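# Move the rope-reel pole onto the empty wall rack

## Task

Carry the pole bearing the rope reel over to the wall rack that currently has no pole and set it down so it sits fully seated in the slots of both brackets, with the reel hanging motionless. Then open the grippers and back the robot away. The robot must stay upright and untilted. A placement that stays put only because the robot is still holding it is not counted.

## Robot and tools

Robot: a Rainbow Robotics RB-Y1 in a physics simulation. It has a differential base with two drive wheels and two rear casters. The base is 0.66 m long and 0.58 m wide, and its front edge sits 0.10 m ahead of the wheel axle. On the base is a folding leg with ankle, knee and hip, then a chest carrying two 7-joint arms with parallel grippers and a pan/tilt head. The bent leg can stick out in front of the base.

Frames: the base frame has its origin on the floor between the drive wheels, with x forward, y to the left and z up. The reported chest point lies on the spine 0.08 m under the shoulders; its x axis is the chest's facing direction. left_hand and right_hand are the midpoints between each gripper's pads, also in the base frame. The fingers point along the hand's -z and close along its x. Printed hand positions are approximate, and worse at full reach. The odometry frame is the base frame at scene start. base_odometry comes from wheel rotation only, so wheel slip shows up as travel. Its heading runs from -3.142 to 3.142, positive to the left.

execute_actions: "actions" is a list holding one action, or none; an empty list only reports state and pictures. An action may contain:
- "base": exactly one of {"translate_m": d}, a straight drive relative to the current spot in metres (-3 to 3, positive forward), or {"rotate_rad": d}, a turn in place in radians (-3.2 to 3.2, positive counter-clockwise seen from above). The base cannot move sideways. Split very long moves into several calls.
- "joints": a single object keyed by joint name for all arms together. Each value is an absolute target angle in rad, or an opening in m for grippers.
- "speeds": lower top speeds for this action only: translate_m 0.05 to 0.4 m/s, rotate_rad 0.1 to 1.509 rad/s.
- "min_time_s": 0.1 to 8 s, a minimum duration for each arm and head motion.
All parts start together. A joint or base left out of an action may still be driving toward its earlier target. "cameras" picks which images come back: head_camera, left_wrist_camera, right_wrist_camera or all. Omitting it or passing null gives all; [] gives none. Any unknown key, name or out-of-range number rejects the whole call and nothing moves. If a call reports a stop, later motion, wait and finished_scene calls in that same reply are skipped.

Joint ranges (tolerance ±0.02 unless noted):
- torso_squat_rad 0 to 1.2: higher lowers a level chest.
- torso_shift_rad -0.3 to 0.6: positive pushes the hips forward.
- torso_pitch_rad -0.2 to 1.4: positive leans forward.
- torso_yaw_rad -1.5 to 1.5: positive turns left.
- Combined torso limits: squat+shift<=1.52; squat-shift+pitch<=1.57; shift+0.5pitch-0.4squat<=0.7; shift+0.3pitch-0.5squat<=0.39. Commands that break these stop partway with "off_target".
- shoulder_pitch -2.356 to 2.356: 0 hangs, negative raises the arm forward.
- left_shoulder_roll 0 to 3.141 and right_shoulder_roll -3.141 to 0: away from the body lifts the arm sideways.
- shoulder_yaw -2.094 to 2.094.
- elbow -2.617 to 0.01: negative bends.
- forearm_roll -3.141 to 3.141.
- wrist_pitch -1.57 to 1.919: negative tips the hand forward.
- hand_roll -2.705 to 2.705.
- gripper_m 0 to 0.1 (±0.004): the gap between the pads.
- head_pan_rad -0.523 to 0.523 (positive left) and head_tilt_rad -0.35 to 1.57 (positive down).
Yaw, roll and pan signs are the same on both sides: positive is leftward or counter-clockwise from above. Top speeds are 1 rad/s for most arm joints, 1.5 for wrist/forearm/hand roll and the head, 0.3 for squat and pitch, 0.15 for shift, 0.6 for yaw, and 0.1 m/s for grippers.

Gripping: command an opening at least 0.005 m narrower than the object. "off_target" on a gripper that is holding something is expected. Each arm handles about 3 kg. Heavier loads, or weight held far in front of the wheels, can trigger contact stops or tip the robot forward with nothing to stop it.

Result lines: base_status and joint_status report how each motion ended.
- "done": the target was reached. For the base it only means the wheels turned the commanded amount.
- "off_target": the part rested short of its target and may still push.
- "contact_stop": something pushed back hard. Only the torso and arms have this.
- "time_out": the motion ran too long.
- "limit_stop_at_<name>": a built-in limit stopped it; "limit_stop_at_own_body" means it stopped before touching the robot's own body.
- "stopped_with_arm": the torso halted because an arm had a contact stop.
- "joint command not followed", with a cause line: an arm's targets were withheld to avoid arm self-collision or arm-to-arm collision.
A contact stop, time-out or stopped_with_arm halts the whole group: the torso, or all joints of one arm. The group then holds where it stopped. on_its_own lists what the call did not command; "held at" gives the held target, not the actual position. After a stop, back off in its own action, arms before torso. If both hands hold one object and the torso contact-stops at once with nothing in the way, first resend every arm joint at its reported position, then retry the torso. The torso can shove the robot backward against furniture without any report.

Hazards: the base does not stop on contact and may keep pressing. Never let the arms strike or squeeze each other, grippers included. Hands are not covered by the arm-to-arm check. A torque overload freezes the robot for 10 s. Hot motors first give a MOTOR HOT warning at 65 °C, and at 80 °C an OVER-TEMPERATURE FAULT brakes the arm ("limit_stop_at_motor_heat"). Resend targets afterwards. Objects may occasionally be nudged. Avoid drops, slams and hard pushes.

wait: "seconds" 0 to 10. It commands nothing and returns state and images. zoom_image: "camera" and "region" [x0,y0,x1,y1] in pixels of that camera's latest full image, at most 504x504. head_camera is 896x504; the wrist cameras are 644x364. The calibration uses OpenCV conventions, and T_world_to_cam maps the base frame into the camera frame; expect small errors. finished_scene: "scene" number. It ends the scene for good once the robot has held the last command, and reports success. The robot holds its last command while you think.

Each tool is called after ">>>" by a JSON object that holds its "op" and its "data", one argument or row to a line.

## Session

>>> {"op": "execute_actions", "data": {
  "actions": []
}}

Scene clock: 0.00 s.
base_odometry: x=+0.000 y=+0.000 heading=+0.000 (m, m, rad; odometry frame)
base_status: not commanded
joint_positions: torso_squat_rad=+0.350 torso_shift_rad=+0.000 torso_pitch_rad=+0.000 torso_yaw_rad=-0.001 left_shoulder_pitch_rad=+0.006 left_shoulder_roll_rad=+0.033 left_shoulder_yaw_rad=-0.013 left_elbow_rad=-0.202 left_forearm_roll_rad=-0.022 left_wrist_pitch_rad=-0.025 left_hand_roll_rad=-0.040 left_gripper_m=+0.101 right_shoulder_pitch_rad=+0.034 right_shoulder_roll_rad=-0.046 right_shoulder_yaw_rad=+0.023 right_elbow_rad=-0.299 right_forearm_roll_rad=-0.028 right_wrist_pitch_rad=-0.042 right_hand_roll_rad=-0.023 right_gripper_m=+0.099 head_pan_rad=+0.001 head_tilt_rad=+0.401
joint_status: not commanded
chest: x=-0.2279 y=+0.0006 z=+1.2474 quat_wxyz=(+1.000, -0.001, +0.000, +0.000) (m; base frame)
left_hand: x=-0.1282 y=+0.2433 z=+0.5693 quat_wxyz=(+0.993, +0.018, -0.110, -0.038) (m; base frame)
right_hand: x=-0.0983 y=-0.2530 z=+0.5768 quat_wxyz=(+0.988, -0.019, -0.154, -0.016) (m; base frame)
pictures: head_camera, left_wrist_camera, right_wrist_camera
Images, in order (width x height): head_camera 896x504, left_wrist_camera 644x364, right_wrist_camera 644x364.

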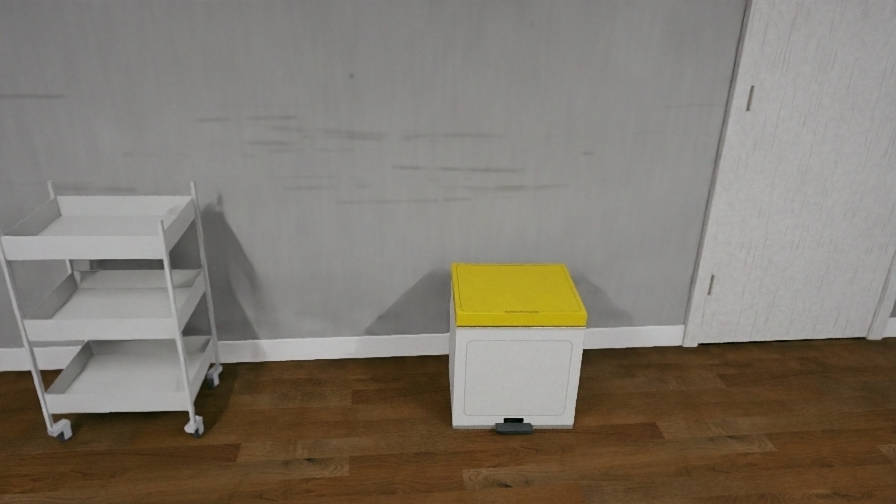

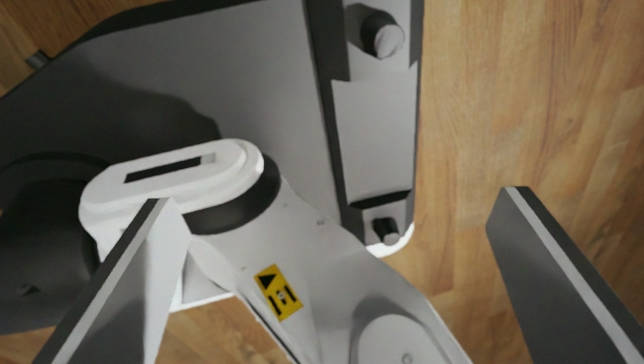

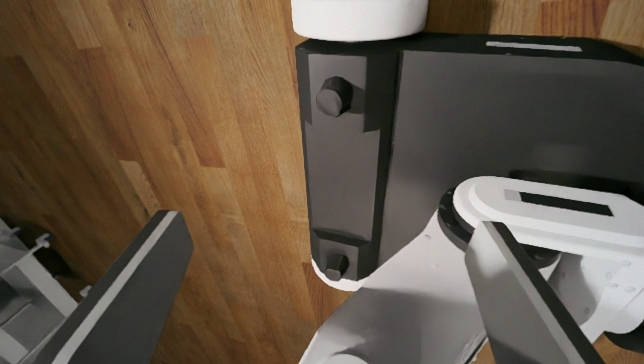

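Look around.

>>> {"op": "execute_actions", "data": {
  "actions": [
    {"base":{"rotate_rad":1.57},"joints":{"head_pan_rad":-0.4,"head_tilt_rad":0.25}}
  ],
  "cameras": ["head_camera"]
}}

>>> {"op": "execute_actions", "data": {
  "actions": [
    {"joints":{"head_pan_rad":0.5}}
  ],
  "cameras": ["head_camera"]
}}

>>> {"op": "execute_actions", "data": {
  "actions": [
    {"base":{"rotate_rad":2.2}}
  ],
  "cameras": ["head_camera"]
}}

>>> {"op": "execute_actions", "data": {
  "actions": [
    {"joints":{"head_pan_rad":-0.5}}
  ],
  "cameras": ["head_camera"]
}}

Scene clock: 12.33 s.
base_odometry: x=+0.000 y=+0.000 heading=+1.570 (m, m, rad; odometry frame)
base_status: done
joint_positions: torso_squat_rad=+0.350 torso_shift_rad=+0.000 torso_pitch_rad=+0.000 torso_yaw_rad=-0.001 left_shoulder_pitch_rad=+0.006 left_shoulder_roll_rad=+0.033 left_shoulder_yaw_rad=-0.013 left_elbow_rad=-0.202 left_forearm_roll_rad=-0.022 left_wrist_pitch_rad=-0.025 left_hand_roll_rad=-0.040 left_gripper_m=+0.101 right_shoulder_pitch_rad=+0.034 right_shoulder_roll_rad=-0.046 right_shoulder_yaw_rad=+0.023 right_elbow_rad=-0.299 right_forearm_roll_rad=-0.028 right_wrist_pitch_rad=-0.042 right_hand_roll_rad=-0.023 right_gripper_m=+0.099 head_pan_rad=-0.400 head_tilt_rad=+0.250
joint_status: all done
chest: x=-0.2279 y=+0.0006 z=+1.2474 quat_wxyz=(+1.000, +0.000, +0.000, +0.000) (m; base frame)
left_hand: x=-0.1282 y=+0.2433 z=+0.5693 quat_wxyz=(+0.993, +0.018, -0.110, -0.038) (m; base frame)
right_hand: x=-0.0983 y=-0.2530 z=+0.5768 quat_wxyz=(+0.988, -0.019, -0.154, -0.016) (m; base frame)
pictures: head_camera
camera_calibration (this result's frames):
head_camera: T_world_to_cam=[[-0.406982, -0.912219, 0.0471392, -0.152174], [-0.265834, 0.0689123, -0.961553, 1.39332], [0.873898, -0.403866, -0.270545, 0.518983], [0, 0, 0, 1]] pos_world=[-0.145077, -0.0252331, 1.48734]
Images, in order (width x height): head_camera 896x504.

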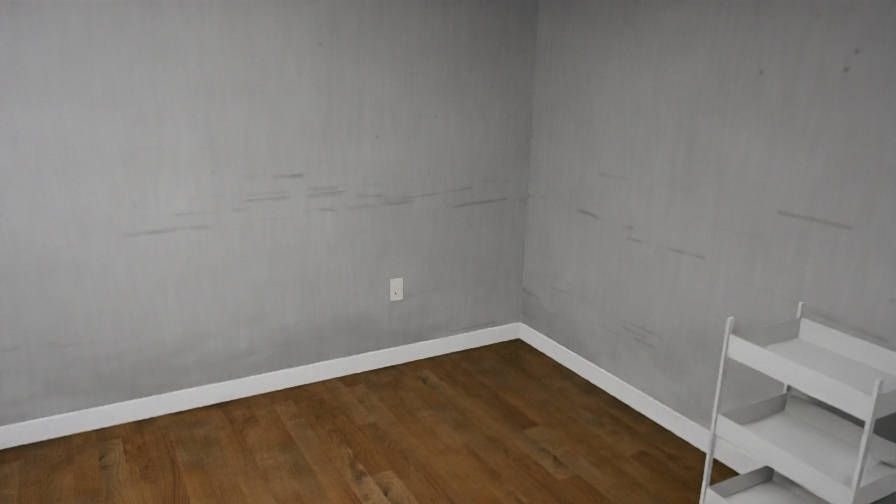

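Scene clock: 13.60 s.
base_odometry: x=+0.000 y=+0.000 heading=+1.570 (m, m, rad; odometry frame)
base_status: not commanded
joint_positions: torso_squat_rad=+0.350 torso_shift_rad=+0.000 torso_pitch_rad=+0.000 torso_yaw_rad=-0.001 left_shoulder_pitch_rad=+0.006 left_shoulder_roll_rad=+0.033 left_shoulder_yaw_rad=-0.013 left_elbow_rad=-0.202 left_forearm_roll_rad=-0.022 left_wrist_pitch_rad=-0.025 left_hand_roll_rad=-0.040 left_gripper_m=+0.101 right_shoulder_pitch_rad=+0.034 right_shoulder_roll_rad=-0.046 right_shoulder_yaw_rad=+0.023 right_elbow_rad=-0.299 right_forearm_roll_rad=-0.028 right_wrist_pitch_rad=-0.042 right_hand_roll_rad=-0.023 right_gripper_m=+0.099 head_pan_rad=+0.500 head_tilt_rad=+0.250
joint_status: all done
chest: x=-0.2279 y=+0.0006 z=+1.2474 quat_wxyz=(+1.000, +0.000, +0.000, +0.000) (m; base frame)
left_hand: x=-0.1282 y=+0.2433 z=+0.5693 quat_wxyz=(+0.993, +0.018, -0.110, -0.038) (m; base frame)
right_hand: x=-0.0983 y=-0.2530 z=+0.5768 quat_wxyz=(+0.988, -0.019, -0.154, -0.016) (m; base frame)
pictures: head_camera
camera_calibration (this result's frames):
head_camera: T_world_to_cam=[[0.461524, -0.88589, 0.046852, 0.0270181], [-0.220105, -0.165511, -0.961332, 1.4026], [0.859389, 0.433366, -0.271376, 0.516567], [0, 0, 0, 1]] pos_world=[-0.147684, 0.0322169, 1.48728]
Images, in order (width x height): head_camera 896x504.

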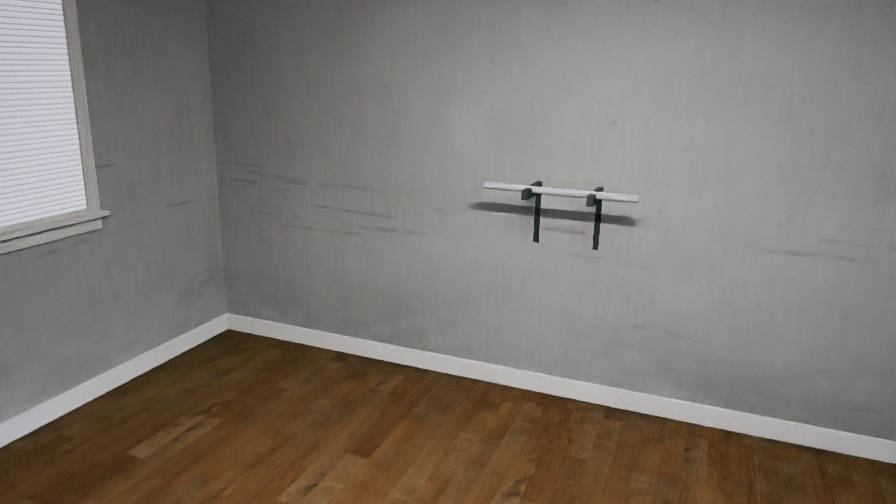

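Scene clock: 18.13 s.
base_odometry: x=+0.000 y=+0.000 heading=-2.514 (m, m, rad; odometry frame)
base_status: done
joint_positions: torso_squat_rad=+0.350 torso_shift_rad=+0.000 torso_pitch_rad=+0.000 torso_yaw_rad=-0.001 left_shoulder_pitch_rad=+0.006 left_shoulder_roll_rad=+0.033 left_shoulder_yaw_rad=-0.013 left_elbow_rad=-0.202 left_forearm_roll_rad=-0.022 left_wrist_pitch_rad=-0.025 left_hand_roll_rad=-0.040 left_gripper_m=+0.101 right_shoulder_pitch_rad=+0.034 right_shoulder_roll_rad=-0.046 right_shoulder_yaw_rad=+0.023 right_elbow_rad=-0.299 right_forearm_roll_rad=-0.028 right_wrist_pitch_rad=-0.042 right_hand_roll_rad=-0.023 right_gripper_m=+0.099 head_pan_rad=+0.500 head_tilt_rad=+0.250
joint_status: not commanded
chest: x=-0.2279 y=+0.0006 z=+1.2474 quat_wxyz=(+1.000, -0.001, +0.000, +0.000) (m; base frame)
left_hand: x=-0.1282 y=+0.2433 z=+0.5693 quat_wxyz=(+0.993, +0.018, -0.110, -0.038) (m; base frame)
right_hand: x=-0.0983 y=-0.2530 z=+0.5768 quat_wxyz=(+0.988, -0.019, -0.154, -0.016) (m; base frame)
pictures: head_camera
camera_calibration (this result's frames):
head_camera: T_world_to_cam=[[0.461525, -0.885888, 0.0468716, 0.0270081], [-0.220074, -0.165516, -0.961339, 1.4026], [0.859396, 0.433367, -0.271351, 0.516553], [0, 0, 0, 1]] pos_world=[-0.147712, 0.0322234, 1.48728]
Images, in order (width x height): head_camera 896x504.

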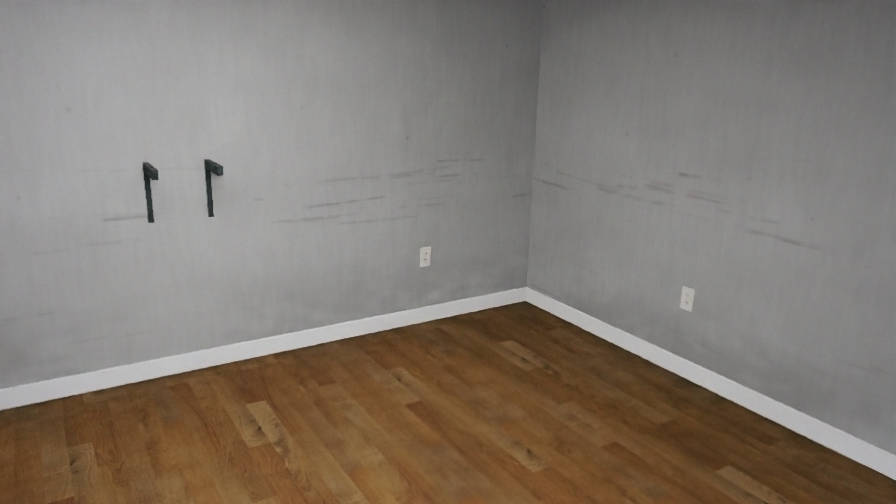

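Scene clock: 19.47 s.
base_odometry: x=+0.000 y=+0.000 heading=-2.514 (m, m, rad; odometry frame)
base_status: not commanded
joint_positions: torso_squat_rad=+0.350 torso_shift_rad=+0.000 torso_pitch_rad=+0.000 torso_yaw_rad=-0.001 left_shoulder_pitch_rad=+0.006 left_shoulder_roll_rad=+0.033 left_shoulder_yaw_rad=-0.013 left_elbow_rad=-0.202 left_forearm_roll_rad=-0.022 left_wrist_pitch_rad=-0.025 left_hand_roll_rad=-0.040 left_gripper_m=+0.101 right_shoulder_pitch_rad=+0.034 right_shoulder_roll_rad=-0.046 right_shoulder_yaw_rad=+0.023 right_elbow_rad=-0.299 right_forearm_roll_rad=-0.028 right_wrist_pitch_rad=-0.042 right_hand_roll_rad=-0.023 right_gripper_m=+0.099 head_pan_rad=-0.500 head_tilt_rad=+0.250
joint_status: all done
chest: x=-0.2279 y=+0.0006 z=+1.2474 quat_wxyz=(+1.000, -0.001, +0.000, +0.000) (m; base frame)
left_hand: x=-0.1282 y=+0.2433 z=+0.5693 quat_wxyz=(+0.993, +0.018, -0.110, -0.038) (m; base frame)
right_hand: x=-0.0983 y=-0.2530 z=+0.5768 quat_wxyz=(+0.988, -0.019, -0.154, -0.016) (m; base frame)
pictures: head_camera
camera_calibration (this result's frames):
head_camera: T_world_to_cam=[[-0.496023, -0.86703, 0.0471135, -0.170507], [-0.257506, 0.0950662, -0.961589, 1.39506], [0.829248, -0.489102, -0.270421, 0.509696], [0, 0, 0, 1]] pos_world=[-0.148002, -0.0311642, 1.48734]
Images, in order (width x height): head_camera 896x504.

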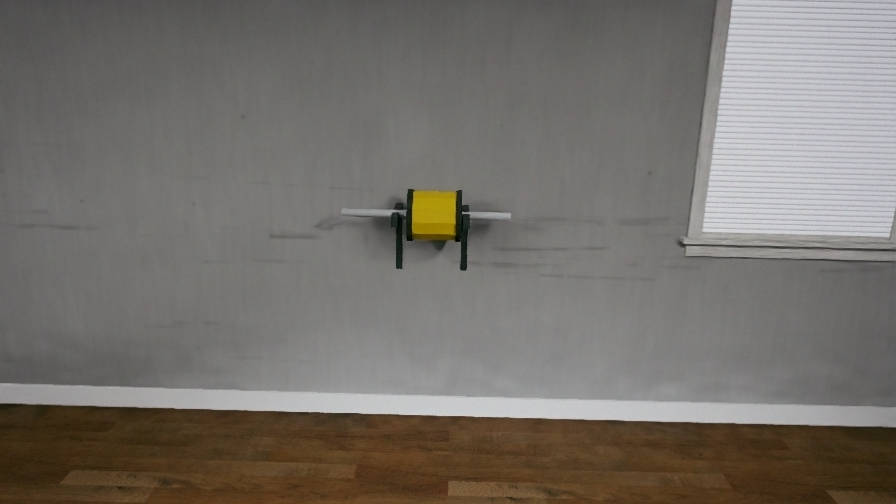

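>>> {"op": "execute_actions", "data": {
  "actions": [
    {"base":{"rotate_rad":-0.585},"joints":{"head_pan_rad":0,"head_tilt_rad":0.5,"left_elbow_rad":-1.57,"right_elbow_rad":-1.57,"left_shoulder_pitch_rad":0,"right_shoulder_pitch_rad":0,"left_wrist_pitch_rad":0,"right_wrist_pitch_rad":0,"torso_squat_rad":0.75}}
  ],
  "cameras": []
}}

>>> {"op": "execute_actions", "data": {
  "actions": [
    {"base":{"translate_m":1.55}}
  ],
  "cameras": []
}}

>>> {"op": "execute_actions", "data": {
  "actions": [
    {"base":{"rotate_rad":0.102}}
  ]
}}

Scene clock: 45.90 s.
base_odometry: x=+0.000 y=+0.000 heading=-3.098 (m, m, rad; odometry frame)
base_status: done
joint_positions: torso_squat_rad=+0.750 torso_shift_rad=+0.000 torso_pitch_rad=+0.000 torso_yaw_rad=-0.001 left_shoulder_pitch_rad=+0.000 left_shoulder_roll_rad=+0.033 left_shoulder_yaw_rad=-0.013 left_elbow_rad=-1.570 left_forearm_roll_rad=-0.022 left_wrist_pitch_rad=+0.000 left_hand_roll_rad=-0.040 left_gripper_m=+0.101 right_shoulder_pitch_rad=+0.000 right_shoulder_roll_rad=-0.046 right_shoulder_yaw_rad=+0.023 right_elbow_rad=-1.570 right_forearm_roll_rad=-0.028 right_wrist_pitch_rad=+0.000 right_hand_roll_rad=-0.023 right_gripper_m=+0.099 head_pan_rad=+0.000 head_tilt_rad=+0.500
joint_status: all done
chest: x=-0.2279 y=+0.0005 z=+1.1021 quat_wxyz=(+1.000, -0.001, +0.000, +0.000) (m; base frame)
left_hand: x=+0.2897 y=+0.2236 z=+0.8743 quat_wxyz=(+0.707, +0.028, -0.706, -0.038) (m; base frame)
right_hand: x=+0.2893 y=-0.2223 z=+0.8745 quat_wxyz=(+0.708, +0.009, -0.706, +0.007) (m; base frame)
pictures: none
No camera images: the call's "cameras" was empty. Leave "cameras" out to get every camera's image.

Scene clock: 51.20 s.
base_odometry: x=-1.549 y=-0.067 heading=-3.099 (m, m, rad; odometry frame)
base_status: done
joint_positions: torso_squat_rad=+0.750 torso_shift_rad=+0.000 torso_pitch_rad=+0.000 torso_yaw_rad=-0.001 left_shoulder_pitch_rad=+0.000 left_shoulder_roll_rad=+0.033 left_shoulder_yaw_rad=-0.013 left_elbow_rad=-1.570 left_forearm_roll_rad=-0.022 left_wrist_pitch_rad=+0.000 left_hand_roll_rad=-0.040 left_gripper_m=+0.101 right_shoulder_pitch_rad=+0.000 right_shoulder_roll_rad=-0.046 right_shoulder_yaw_rad=+0.023 right_elbow_rad=-1.570 right_forearm_roll_rad=-0.028 right_wrist_pitch_rad=+0.000 right_hand_roll_rad=-0.023 right_gripper_m=+0.099 head_pan_rad=+0.000 head_tilt_rad=+0.500
joint_status: not commanded
chest: x=-0.2278 y=+0.0005 z=+1.1021 quat_wxyz=(+1.000, -0.001, +0.000, +0.000) (m; base frame)
left_hand: x=+0.2897 y=+0.2236 z=+0.8742 quat_wxyz=(+0.707, +0.028, -0.706, -0.038) (m; base frame)
right_hand: x=+0.2893 y=-0.2223 z=+0.8745 quat_wxyz=(+0.708, +0.009, -0.706, +0.007) (m; base frame)
pictures: none
No camera images: the call's "cameras" was empty. Leave "cameras" out to get every camera's image.

Scene clock: 52.47 s.
base_odometry: x=-1.549 y=-0.067 heading=-2.998 (m, m, rad; odometry frame)
base_status: done
joint_positions: torso_squat_rad=+0.750 torso_shift_rad=+0.000 torso_pitch_rad=+0.000 torso_yaw_rad=-0.001 left_shoulder_pitch_rad=+0.000 left_shoulder_roll_rad=+0.033 left_shoulder_yaw_rad=-0.013 left_elbow_rad=-1.570 left_forearm_roll_rad=-0.022 left_wrist_pitch_rad=+0.000 left_hand_roll_rad=-0.040 left_gripper_m=+0.101 right_shoulder_pitch_rad=+0.000 right_shoulder_roll_rad=-0.046 right_shoulder_yaw_rad=+0.023 right_elbow_rad=-1.570 right_forearm_roll_rad=-0.028 right_wrist_pitch_rad=+0.000 right_hand_roll_rad=-0.023 right_gripper_m=+0.099 head_pan_rad=+0.000 head_tilt_rad=+0.500
joint_status: not commanded
chest: x=-0.2278 y=+0.0005 z=+1.1021 quat_wxyz=(+1.000, +0.000, +0.000, +0.000) (m; base frame)
left_hand: x=+0.2897 y=+0.2235 z=+0.8742 quat_wxyz=(+0.707, +0.028, -0.706, -0.038) (m; base frame)
right_hand: x=+0.2893 y=-0.2223 z=+0.8745 quat_wxyz=(+0.708, +0.009, -0.706, +0.007) (m; base frame)
pictures: head_camera, left_wrist_camera, right_wrist_camera
camera_calibration (this result's frames):
head_camera: T_world_to_cam=[[-0.00770131, -0.9987, 0.0503886, -0.0673507], [-0.501563, -0.0397352, -0.864208, 1.07848], [0.865087, -0.0319286, -0.500605, 0.777065], [0, 0, 0, 1]] pos_world=[-0.131823, 0.000400956, 1.32442]
left_wrist_camera: T_world_to_cam=[[-0.0167148, -0.140544, 0.989933, -0.82306], [-0.679484, -0.724723, -0.114364, 0.485286], [0.7335, -0.674555, -0.0833835, 0.0980747], [0, 0, 0, 1]] pos_world=[0.244049, 0.302179, 0.878452]
right_wrist_camera: T_world_to_cam=[[0.0662368, -0.00935047, -0.99776, 0.850824], [-0.625178, 0.778955, -0.0488027, 0.432803], [0.777667, 0.62701, 0.0457498, -0.0401148], [0, 0, 0, 1]] pos_world=[0.245419, -0.304026, 0.871875]
Images, in order (width x height): head_camera 896x504, left_wrist_camera 644x364, right_wrist_camera 644x364.

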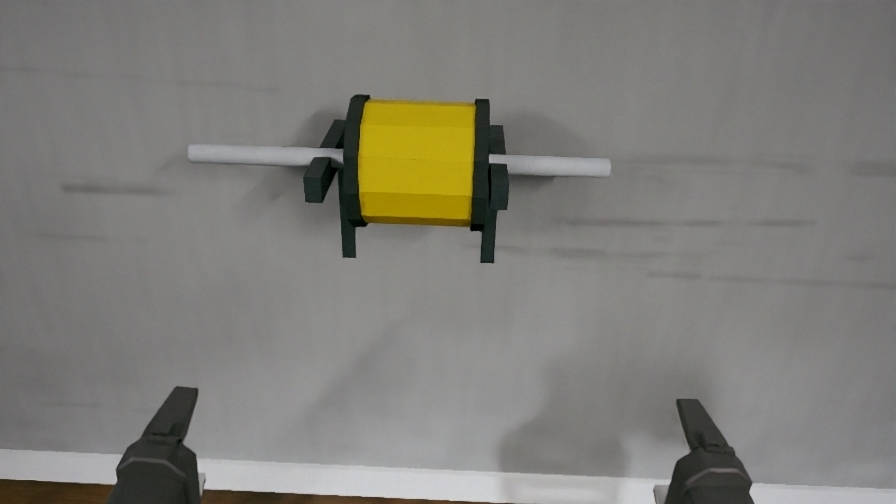

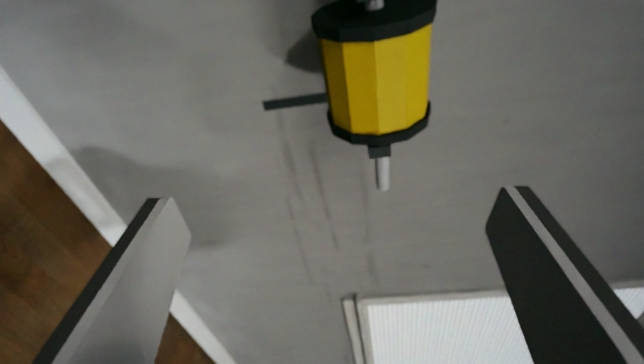

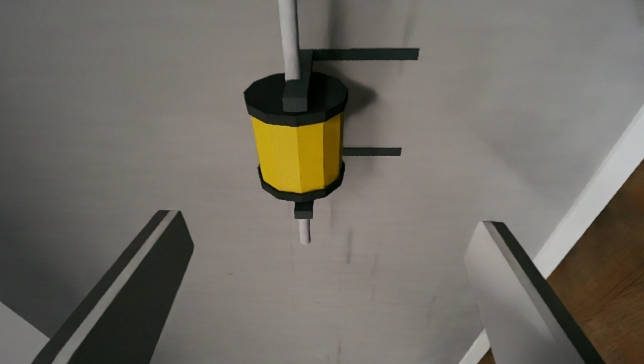

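>>> {"op": "execute_actions", "data": {
  "actions": [
    {"base":{"translate_m":0.38},"joints":{"torso_squat_rad":0.65,"head_tilt_rad":0.7,"left_shoulder_roll_rad":0.1,"left_hand_roll_rad":0.0}}
  ]
}}

Scene clock: 65.37 s.
base_odometry: x=-1.925 y=-0.121 heading=-2.997 (m, m, rad; odometry frame)
base_status: done
joint_positions: torso_squat_rad=+0.650 torso_shift_rad=+0.000 torso_pitch_rad=+0.001 torso_yaw_rad=-0.001 left_shoulder_pitch_rad=+0.000 left_shoulder_roll_rad=+0.100 left_shoulder_yaw_rad=-0.012 left_elbow_rad=-1.570 left_forearm_roll_rad=-0.022 left_wrist_pitch_rad=+0.000 left_hand_roll_rad=+0.000 left_gripper_m=+0.101 right_shoulder_pitch_rad=+0.000 right_shoulder_roll_rad=-0.046 right_shoulder_yaw_rad=+0.023 right_elbow_rad=-1.570 right_forearm_roll_rad=-0.028 right_wrist_pitch_rad=+0.000 right_hand_roll_rad=-0.023 right_gripper_m=+0.099 head_pan_rad=+0.000 head_tilt_rad=+0.700
joint_status: all done
chest: x=-0.2278 y=+0.0005 z=+1.1472 quat_wxyz=(+1.000, -0.001, +0.000, +0.000) (m; base frame)
left_hand: x=+0.2898 y=+0.2442 z=+0.9202 quat_wxyz=(+0.706, +0.038, -0.705, -0.047) (m; base frame)
right_hand: x=+0.2894 y=-0.2223 z=+0.9195 quat_wxyz=(+0.708, +0.009, -0.706, +0.007) (m; base frame)
pictures: head_camera, left_wrist_camera, right_wrist_camera
camera_calibration (this result's frames):
head_camera: T_world_to_cam=[[0.00225992, -0.998705, 0.0508324, -0.0681297], [-0.663317, -0.039537, -0.747294, 0.926673], [0.748335, -0.0320292, -0.662547, 0.993749], [0, 0, 0, 1]] pos_world=[-0.128825, 0.000425381, 1.35437]
left_wrist_camera: T_world_to_cam=[[-0.0162176, -0.167611, 0.98572, -0.855329], [-0.679448, -0.721412, -0.133847, 0.52269], [0.733544, -0.671916, -0.102183, 0.13249], [0, 0, 0, 1]] pos_world=[0.244082, 0.322735, 0.926614]
right_wrist_camera: T_world_to_cam=[[0.0662049, -0.00936464, -0.997762, 0.895802], [-0.625186, 0.778949, -0.0487942, 0.434984], [0.777663, 0.627017, 0.0457156, -0.0421871], [0, 0, 0, 1]] pos_world=[0.245447, -0.303989, 0.916951]
Images, in order (width x height): head_camera 896x504, left_wrist_camera 644x364, right_wrist_camera 644x364.

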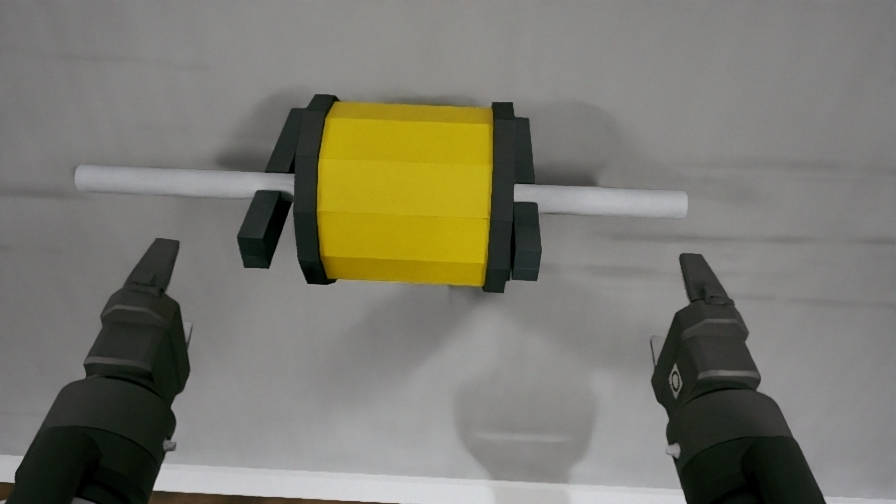

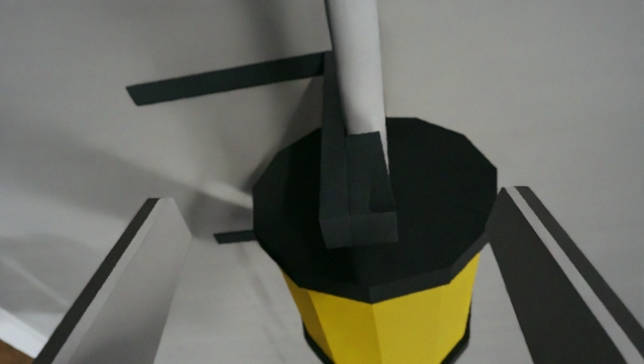

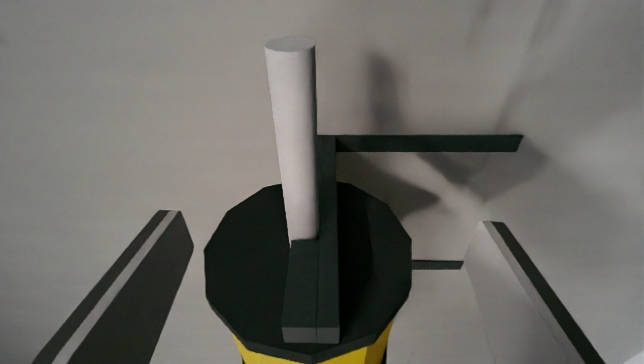

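>>> {"op": "execute_actions", "data": {
  "actions": [
    {"joints":{"torso_squat_rad":0.62,"right_shoulder_roll_rad":-0.005,"right_shoulder_yaw_rad":0.05}}
  ],
  "cameras": []
}}

>>> {"op": "execute_actions", "data": {
  "actions": [
    {"base":{"translate_m":0.13},"speeds":{"translate_m":0.1}}
  ]
}}

Scene clock: 77.10 s.
base_odometry: x=-1.925 y=-0.121 heading=-2.997 (m, m, rad; odometry frame)
base_status: not commanded
joint_positions: torso_squat_rad=+0.620 torso_shift_rad=+0.000 torso_pitch_rad=+0.000 torso_yaw_rad=-0.001 left_shoulder_pitch_rad=+0.000 left_shoulder_roll_rad=+0.100 left_shoulder_yaw_rad=-0.012 left_elbow_rad=-1.570 left_forearm_roll_rad=-0.022 left_wrist_pitch_rad=+0.000 left_hand_roll_rad=+0.000 left_gripper_m=+0.101 right_shoulder_pitch_rad=+0.000 right_shoulder_roll_rad=-0.005 right_shoulder_yaw_rad=+0.050 right_elbow_rad=-1.570 right_forearm_roll_rad=-0.028 right_wrist_pitch_rad=+0.000 right_hand_roll_rad=-0.023 right_gripper_m=+0.099 head_pan_rad=+0.000 head_tilt_rad=+0.700
joint_status: all done
chest: x=-0.2278 y=+0.0006 z=+1.1596 quat_wxyz=(+1.000, -0.001, +0.000, +0.000) (m; base frame)
left_hand: x=+0.2897 y=+0.2443 z=+0.9326 quat_wxyz=(+0.706, +0.038, -0.705, -0.047) (m; base frame)
right_hand: x=+0.2889 y=-0.1957 z=+0.9321 quat_wxyz=(+0.708, +0.033, -0.706, +0.002) (m; base frame)
pictures: none
No camera images: the call's "cameras" was empty. Leave "cameras" out to get every camera's image.

Scene clock: 79.10 s.
base_odometry: x=-2.054 y=-0.140 heading=-2.997 (m, m, rad; odometry frame)
base_status: done
joint_positions: torso_squat_rad=+0.620 torso_shift_rad=+0.000 torso_pitch_rad=+0.000 torso_yaw_rad=-0.001 left_shoulder_pitch_rad=+0.000 left_shoulder_roll_rad=+0.100 left_shoulder_yaw_rad=-0.012 left_elbow_rad=-1.570 left_forearm_roll_rad=-0.022 left_wrist_pitch_rad=+0.000 left_hand_roll_rad=+0.000 left_gripper_m=+0.101 right_shoulder_pitch_rad=+0.000 right_shoulder_roll_rad=-0.005 right_shoulder_yaw_rad=+0.050 right_elbow_rad=-1.570 right_forearm_roll_rad=-0.028 right_wrist_pitch_rad=+0.000 right_hand_roll_rad=-0.023 right_gripper_m=+0.099 head_pan_rad=+0.000 head_tilt_rad=+0.700
joint_status: not commanded
chest: x=-0.2278 y=+0.0006 z=+1.1596 quat_wxyz=(+1.000, -0.001, +0.000, +0.000) (m; base frame)
left_hand: x=+0.2897 y=+0.2443 z=+0.9327 quat_wxyz=(+0.706, +0.038, -0.705, -0.047) (m; base frame)
right_hand: x=+0.2888 y=-0.1957 z=+0.9321 quat_wxyz=(+0.708, +0.033, -0.706, +0.002) (m; base frame)
pictures: head_camera, left_wrist_camera, right_wrist_camera
camera_calibration (this result's frames):
head_camera: T_world_to_cam=[[0.00226362, -0.998704, 0.050838, -0.0687615], [-0.663282, -0.0395452, -0.747324, 0.936002], [0.748366, -0.0320283, -0.662512, 1.00199], [0, 0, 0, 1]] pos_world=[-0.128867, 0.000433979, 1.36682]
left_wrist_camera: T_world_to_cam=[[-0.016236, -0.16771, 0.985703, -0.867564], [-0.679454, -0.721391, -0.133931, 0.524432], [0.733539, -0.671914, -0.102239, 0.133866], [0, 0, 0, 1]] pos_world=[0.244045, 0.322768, 0.939084]
right_wrist_camera: T_world_to_cam=[[0.0652202, 0.0333772, -0.997313, 0.916826], [-0.645944, 0.763202, -0.0166999, 0.387585], [0.760593, 0.645297, 0.071336, -0.0743844], [0, 0, 0, 1]] pos_world=[0.247139, -0.278407, 0.926141]
Images, in order (width x height): head_camera 896x504, left_wrist_camera 644x364, right_wrist_camera 644x364.

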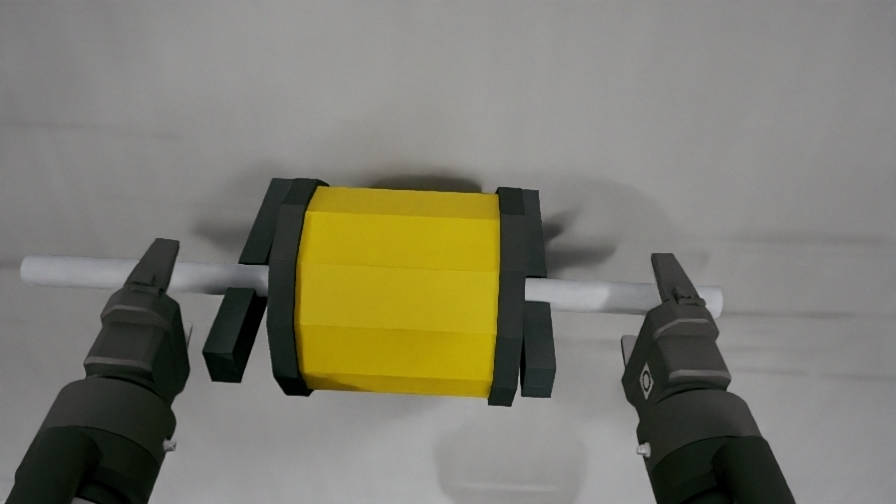

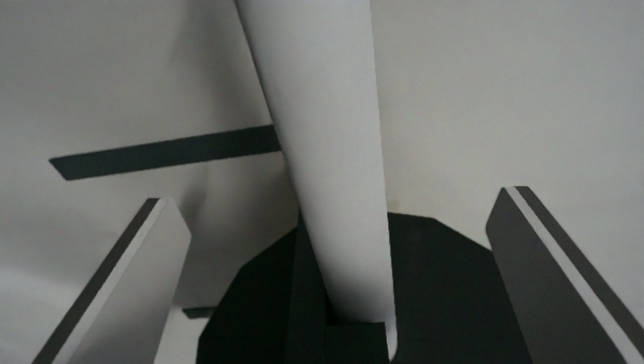

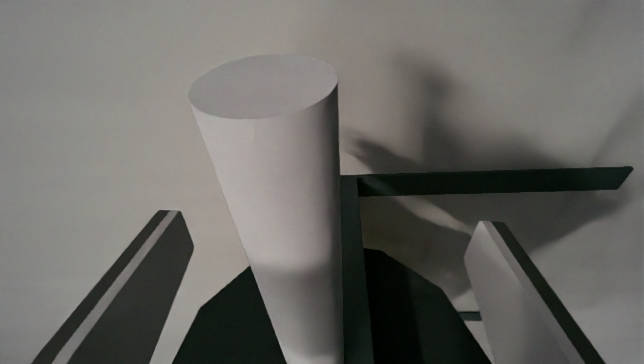

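>>> {"op": "execute_actions", "data": {
  "actions": [
    {"base":{"translate_m":0.02},"joints":{"right_elbow_rad":-1.59,"left_gripper_m":0.045,"right_gripper_m":0.045}}
  ]
}}

>>> {"op": "execute_actions", "data": {
  "actions": [
    {"joints":{"left_gripper_m":0.015,"right_gripper_m":0.015}}
  ],
  "cameras": ["head_camera"]
}}

Scene clock: 90.30 s.
base_odometry: x=-2.073 y=-0.143 heading=-2.997 (m, m, rad; odometry frame)
base_status: done
joint_positions: torso_squat_rad=+0.620 torso_shift_rad=+0.000 torso_pitch_rad=+0.001 torso_yaw_rad=-0.001 left_shoulder_pitch_rad=+0.000 left_shoulder_roll_rad=+0.100 left_shoulder_yaw_rad=-0.012 left_elbow_rad=-1.570 left_forearm_roll_rad=-0.022 left_wrist_pitch_rad=+0.000 left_hand_roll_rad=+0.000 left_gripper_m=+0.045 right_shoulder_pitch_rad=+0.000 right_shoulder_roll_rad=-0.005 right_shoulder_yaw_rad=+0.050 right_elbow_rad=-1.590 right_forearm_roll_rad=-0.028 right_wrist_pitch_rad=+0.000 right_hand_roll_rad=-0.023 right_gripper_m=+0.045 head_pan_rad=+0.000 head_tilt_rad=+0.700
joint_status: all done
chest: x=-0.2278 y=+0.0006 z=+1.1596 quat_wxyz=(+1.000, -0.001, +0.000, +0.000) (m; base frame)
left_hand: x=+0.2898 y=+0.2443 z=+0.9326 quat_wxyz=(+0.706, +0.038, -0.705, -0.047) (m; base frame)
right_hand: x=+0.2894 y=-0.1956 z=+0.9417 quat_wxyz=(+0.701, +0.034, -0.713, +0.002) (m; base frame)
pictures: head_camera, left_wrist_camera, right_wrist_camera
camera_calibration (this result's frames):
head_camera: T_world_to_cam=[[0.0022696, -0.998704, 0.0508374, -0.0687601], [-0.663351, -0.0395457, -0.747263, 0.935956], [0.748305, -0.0320271, -0.662581, 1.00202], [0, 0, 0, 1]] pos_world=[-0.128792, 0.000433765, 1.36682]
left_wrist_camera: T_world_to_cam=[[-0.0161564, -0.16771, 0.985704, -0.867553], [-0.679468, -0.721388, -0.133876, 0.524403], [0.733528, -0.671917, -0.102298, 0.133892], [0, 0, 0, 1]] pos_world=[0.244085, 0.322766, 0.939052]
right_wrist_camera: T_world_to_cam=[[0.0849604, 0.0343662, -0.995791, 0.919471], [-0.645581, 0.76315, -0.0287432, 0.399276], [0.758951, 0.645306, 0.0870237, -0.0898533], [0, 0, 0, 1]] pos_world=[0.247841, -0.278323, 0.934897]
Images, in order (width x height): head_camera 896x504, left_wrist_camera 644x364, right_wrist_camera 644x364.

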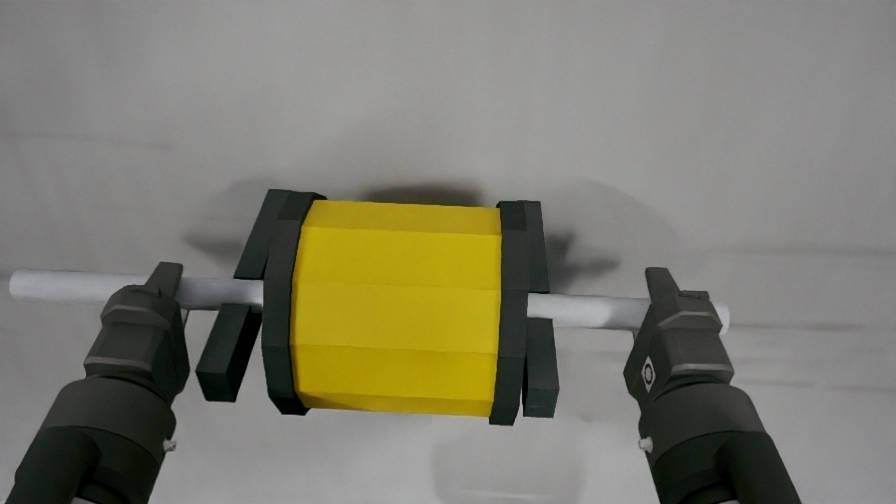

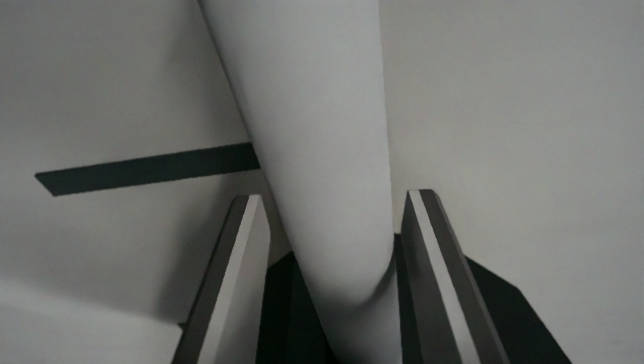

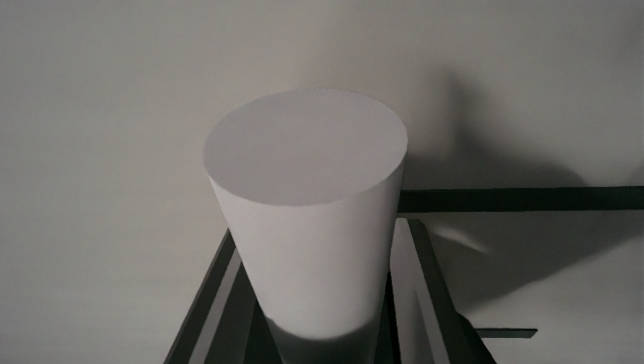

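Scene clock: 91.10 s.
base_odometry: x=-2.073 y=-0.143 heading=-2.997 (m, m, rad; odometry frame)
base_status: not commanded
joint_positions: torso_squat_rad=+0.620 torso_shift_rad=+0.000 torso_pitch_rad=+0.000 torso_yaw_rad=-0.001 left_shoulder_pitch_rad=-0.001 left_shoulder_roll_rad=+0.100 left_shoulder_yaw_rad=-0.012 left_elbow_rad=-1.571 left_forearm_roll_rad=-0.022 left_wrist_pitch_rad=-0.001 left_hand_roll_rad=+0.000 left_gripper_m=+0.031 right_shoulder_pitch_rad=+0.000 right_shoulder_roll_rad=-0.005 right_shoulder_yaw_rad=+0.050 right_elbow_rad=-1.589 right_forearm_roll_rad=-0.028 right_wrist_pitch_rad=+0.000 right_hand_roll_rad=-0.023 right_gripper_m=+0.029 head_pan_rad=+0.000 head_tilt_rad=+0.700
joint_status: left_gripper_m off_target (ended at +0.031, target +0.015); right_gripper_m off_target (ended at +0.029, target +0.015)
chest: x=-0.2280 y=+0.0005 z=+1.1596 quat_wxyz=(+1.000, +0.000, +0.000, +0.000) (m; base frame)
left_hand: x=+0.2901 y=+0.2439 z=+0.9344 quat_wxyz=(+0.705, +0.038, -0.707, -0.047) (m; base frame)
right_hand: x=+0.2892 y=-0.1957 z=+0.9414 quat_wxyz=(+0.701, +0.034, -0.712, +0.002) (m; base frame)
pictures: head_camera
camera_calibration (this result's frames):
head_camera: T_world_to_cam=[[0.0022555, -0.99871, 0.05073, -0.0686876], [-0.66308, -0.0394675, -0.747508, 0.936151], [0.748545, -0.031952, -0.662313, 1.00191], [0, 0, 0, 1]] pos_world=[-0.129074, 0.000361521, 1.36684]
Images, in order (width x height): head_camera 896x504.

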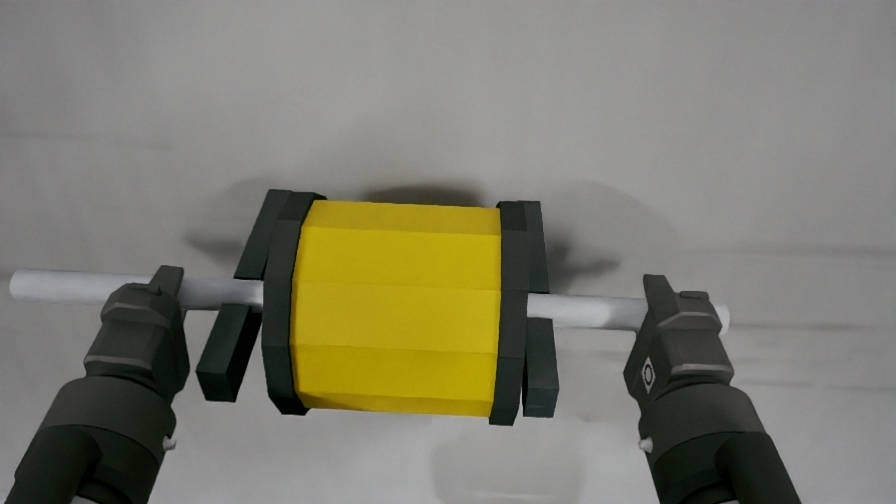

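>>> {"op": "execute_actions", "data": {
  "actions": [
    {"joints":{"torso_squat_rad":0.45}}
  ],
  "cameras": ["head_camera"]
}}

>>> {"op": "execute_actions", "data": {
  "actions": [
    {"joints":{"torso_squat_rad":0.15}}
  ],
  "cameras": ["head_camera"]
}}

Scene clock: 105.63 s.
base_odometry: x=-2.073 y=-0.143 heading=-2.997 (m, m, rad; odometry frame)
base_status: not commanded
joint_positions: torso_squat_rad=+0.450 torso_shift_rad=+0.000 torso_pitch_rad=+0.001 torso_yaw_rad=-0.001 left_shoulder_pitch_rad=+0.001 left_shoulder_roll_rad=+0.100 left_shoulder_yaw_rad=-0.013 left_elbow_rad=-1.569 left_forearm_roll_rad=-0.022 left_wrist_pitch_rad=+0.000 left_hand_roll_rad=+0.000 left_gripper_m=+0.031 right_shoulder_pitch_rad=+0.001 right_shoulder_roll_rad=-0.005 right_shoulder_yaw_rad=+0.050 right_elbow_rad=-1.588 right_forearm_roll_rad=-0.028 right_wrist_pitch_rad=+0.001 right_hand_roll_rad=-0.023 right_gripper_m=+0.029 head_pan_rad=+0.000 head_tilt_rad=+0.700
joint_status: all done
chest: x=-0.2275 y=+0.0005 z=+1.2203 quat_wxyz=(+1.000, +0.000, +0.001, +0.000) (m; base frame)
left_hand: x=+0.2897 y=+0.2443 z=+0.9922 quat_wxyz=(+0.707, +0.038, -0.704, -0.047) (m; base frame)
right_hand: x=+0.2892 y=-0.1957 z=+1.0006 quat_wxyz=(+0.702, +0.033, -0.711, +0.002) (m; base frame)
pictures: head_camera
camera_calibration (this result's frames):
head_camera: T_world_to_cam=[[0.0023035, -0.998707, 0.0507821, -0.0717757], [-0.663791, -0.0395079, -0.746874, 0.980873], [0.747915, -0.0319883, -0.663024, 1.04241], [0, 0, 0, 1]] pos_world=[-0.12837, 0.000414078, 1.42737]
Images, in order (width x height): head_camera 896x504.

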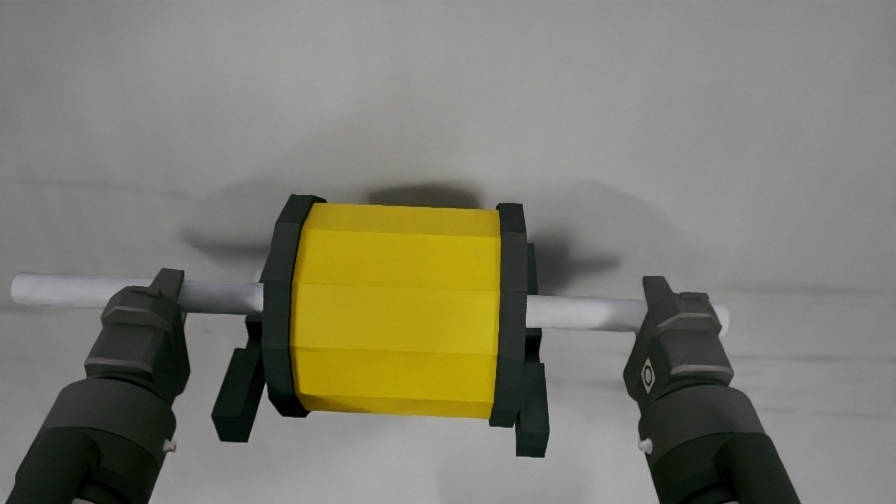

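Scene clock: 107.40 s.
base_odometry: x=-2.073 y=-0.143 heading=-2.997 (m, m, rad; odometry frame)
base_status: not commanded
joint_positions: torso_squat_rad=+0.150 torso_shift_rad=+0.000 torso_pitch_rad=+0.001 torso_yaw_rad=-0.001 left_shoulder_pitch_rad=+0.001 left_shoulder_roll_rad=+0.100 left_shoulder_yaw_rad=-0.013 left_elbow_rad=-1.569 left_forearm_roll_rad=-0.022 left_wrist_pitch_rad=+0.000 left_hand_roll_rad=+0.000 left_gripper_m=+0.031 right_shoulder_pitch_rad=+0.001 right_shoulder_roll_rad=-0.005 right_shoulder_yaw_rad=+0.050 right_elbow_rad=-1.588 right_forearm_roll_rad=-0.028 right_wrist_pitch_rad=+0.001 right_hand_roll_rad=-0.023 right_gripper_m=+0.029 head_pan_rad=+0.000 head_tilt_rad=+0.700
joint_status: all done
chest: x=-0.2274 y=+0.0006 z=+1.2821 quat_wxyz=(+1.000, +0.000, +0.001, +0.000) (m; base frame)
left_hand: x=+0.2897 y=+0.2443 z=+1.0539 quat_wxyz=(+0.707, +0.038, -0.704, -0.047) (m; base frame)
right_hand: x=+0.2893 y=-0.1957 z=+1.0624 quat_wxyz=(+0.702, +0.033, -0.711, +0.002) (m; base frame)
pictures: head_camera
camera_calibration (this result's frames):
head_camera: T_world_to_cam=[[0.00230584, -0.998707, 0.0507819, -0.0748906], [-0.66383, -0.0395077, -0.746839, 1.02702], [0.74788, -0.0319885, -0.663063, 1.0834], [0, 0, 0, 1]] pos_world=[-0.128311, 0.000437728, 1.48918]
Images, in order (width x height): head_camera 896x504.

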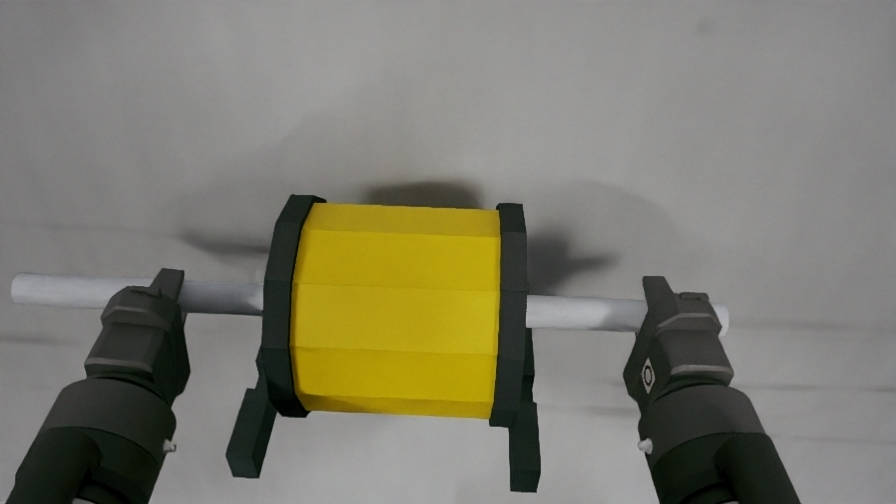

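>>> {"op": "execute_actions", "data": {
  "actions": [
    {"base":{"translate_m":-1.47},"joints":{"head_tilt_rad":0.45}}
  ],
  "cameras": []
}}

>>> {"op": "execute_actions", "data": {
  "actions": [
    {"base":{"rotate_rad":1.571},"speeds":{"rotate_rad":0.6}}
  ],
  "cameras": ["head_camera"]
}}

>>> {"op": "execute_actions", "data": {
  "actions": [
    {"base":{"translate_m":1.6}}
  ],
  "cameras": ["head_camera"]
}}

Scene clock: 120.37 s.
base_odometry: x=-0.619 y=+0.070 heading=-2.996 (m, m, rad; odometry frame)
base_status: done
joint_positions: torso_squat_rad=+0.150 torso_shift_rad=+0.000 torso_pitch_rad=+0.001 torso_yaw_rad=-0.001 left_shoulder_pitch_rad=+0.001 left_shoulder_roll_rad=+0.100 left_shoulder_yaw_rad=-0.013 left_elbow_rad=-1.569 left_forearm_roll_rad=-0.022 left_wrist_pitch_rad=+0.000 left_hand_roll_rad=+0.000 left_gripper_m=+0.031 right_shoulder_pitch_rad=+0.001 right_shoulder_roll_rad=-0.005 right_shoulder_yaw_rad=+0.050 right_elbow_rad=-1.588 right_forearm_roll_rad=-0.028 right_wrist_pitch_rad=+0.001 right_hand_roll_rad=-0.023 right_gripper_m=+0.029 head_pan_rad=+0.000 head_tilt_rad=+0.450
joint_status: all done
chest: x=-0.2275 y=+0.0006 z=+1.2821 quat_wxyz=(+1.000, -0.001, +0.001, +0.000) (m; base frame)
left_hand: x=+0.2896 y=+0.2444 z=+1.0538 quat_wxyz=(+0.707, +0.038, -0.704, -0.047) (m; base frame)
right_hand: x=+0.2892 y=-0.1957 z=+1.0624 quat_wxyz=(+0.702, +0.033, -0.711, +0.002) (m; base frame)
pictures: none
No camera images: the call's "cameras" was empty. Leave "cameras" out to get every camera's image.

Scene clock: 124.53 s.
base_odometry: x=-0.619 y=+0.070 heading=-1.425 (m, m, rad; odometry frame)
base_status: done
joint_positions: torso_squat_rad=+0.150 torso_shift_rad=+0.000 torso_pitch_rad=+0.001 torso_yaw_rad=-0.001 left_shoulder_pitch_rad=+0.001 left_shoulder_roll_rad=+0.100 left_shoulder_yaw_rad=-0.013 left_elbow_rad=-1.569 left_forearm_roll_rad=-0.022 left_wrist_pitch_rad=+0.000 left_hand_roll_rad=+0.000 left_gripper_m=+0.031 right_shoulder_pitch_rad=+0.001 right_shoulder_roll_rad=-0.005 right_shoulder_yaw_rad=+0.050 right_elbow_rad=-1.588 right_forearm_roll_rad=-0.028 right_wrist_pitch_rad=+0.001 right_hand_roll_rad=-0.023 right_gripper_m=+0.029 head_pan_rad=+0.000 head_tilt_rad=+0.450
joint_status: not commanded
chest: x=-0.2275 y=+0.0006 z=+1.2821 quat_wxyz=(+1.000, -0.001, +0.001, +0.000) (m; base frame)
left_hand: x=+0.2896 y=+0.2443 z=+1.0538 quat_wxyz=(+0.707, +0.038, -0.704, -0.047) (m; base frame)
right_hand: x=+0.2892 y=-0.1957 z=+1.0624 quat_wxyz=(+0.702, +0.033, -0.711, +0.002) (m; base frame)
pictures: head_camera
camera_calibration (this result's frames):
head_camera: T_world_to_cam=[[-0.0101301, -0.998697, 0.0500253, -0.0762725], [-0.458342, -0.0398255, -0.887883, 1.27819], [0.888718, -0.031923, -0.457341, 0.807473], [0, 0, 0, 1]] pos_world=[-0.132539, 0.000508614, 1.50799]
Images, in order (width x height): head_camera 896x504.

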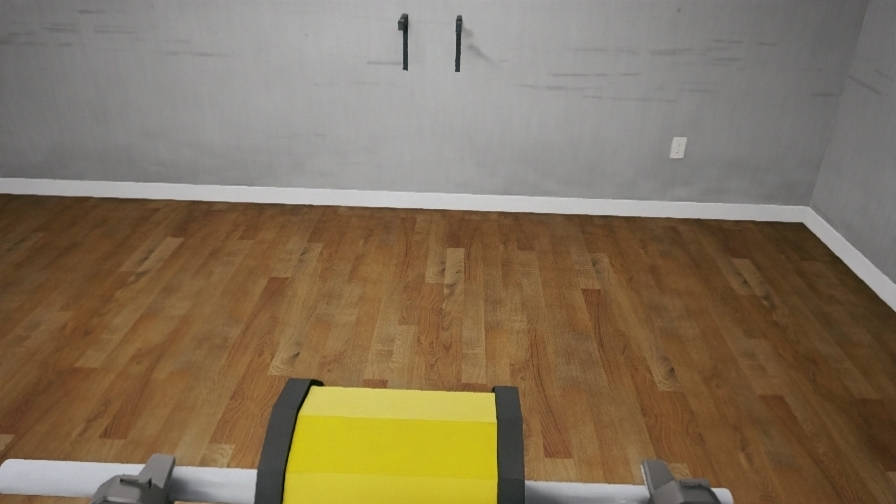

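Scene clock: 130.10 s.
base_odometry: x=-0.386 y=-1.513 heading=-1.425 (m, m, rad; odometry frame)
base_status: done
joint_positions: torso_squat_rad=+0.150 torso_shift_rad=+0.000 torso_pitch_rad=+0.001 torso_yaw_rad=-0.001 left_shoulder_pitch_rad=+0.001 left_shoulder_roll_rad=+0.100 left_shoulder_yaw_rad=-0.013 left_elbow_rad=-1.569 left_forearm_roll_rad=-0.022 left_wrist_pitch_rad=+0.000 left_hand_roll_rad=+0.000 left_gripper_m=+0.031 right_shoulder_pitch_rad=+0.001 right_shoulder_roll_rad=-0.005 right_shoulder_yaw_rad=+0.050 right_elbow_rad=-1.588 right_forearm_roll_rad=-0.028 right_wrist_pitch_rad=+0.001 right_hand_roll_rad=-0.023 right_gripper_m=+0.029 head_pan_rad=+0.000 head_tilt_rad=+0.450
joint_status: not commanded
chest: x=-0.2275 y=+0.0006 z=+1.2821 quat_wxyz=(+1.000, -0.001, +0.001, +0.000) (m; base frame)
left_hand: x=+0.2897 y=+0.2443 z=+1.0538 quat_wxyz=(+0.707, +0.038, -0.704, -0.047) (m; base frame)
right_hand: x=+0.2892 y=-0.1957 z=+1.0624 quat_wxyz=(+0.702, +0.033, -0.711, +0.002) (m; base frame)
pictures: head_camera
camera_calibration (this result's frames):
head_camera: T_world_to_cam=[[-0.0101262, -0.998696, 0.0500282, -0.0762728], [-0.458411, -0.0398274, -0.887848, 1.27815], [0.888683, -0.031924, -0.45741, 0.807524], [0, 0, 0, 1]] pos_world=[-0.132488, 0.000511376, 1.50799]
Images, in order (width x height): head_camera 896x504.

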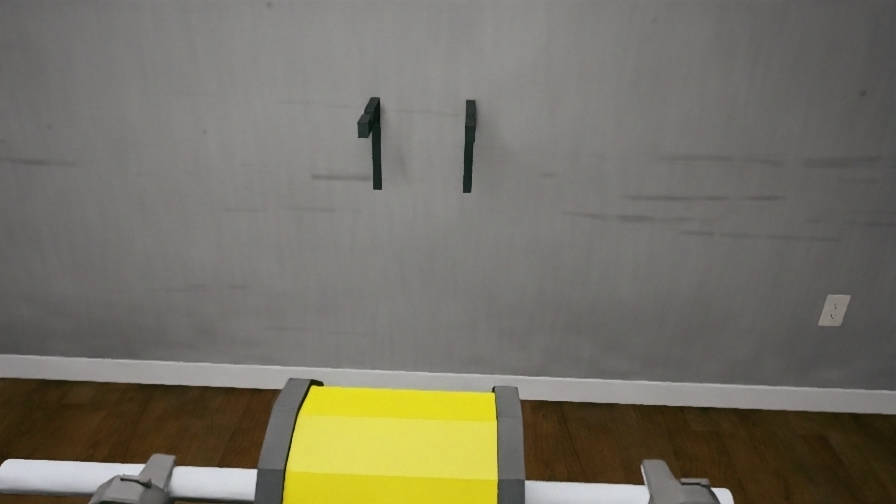

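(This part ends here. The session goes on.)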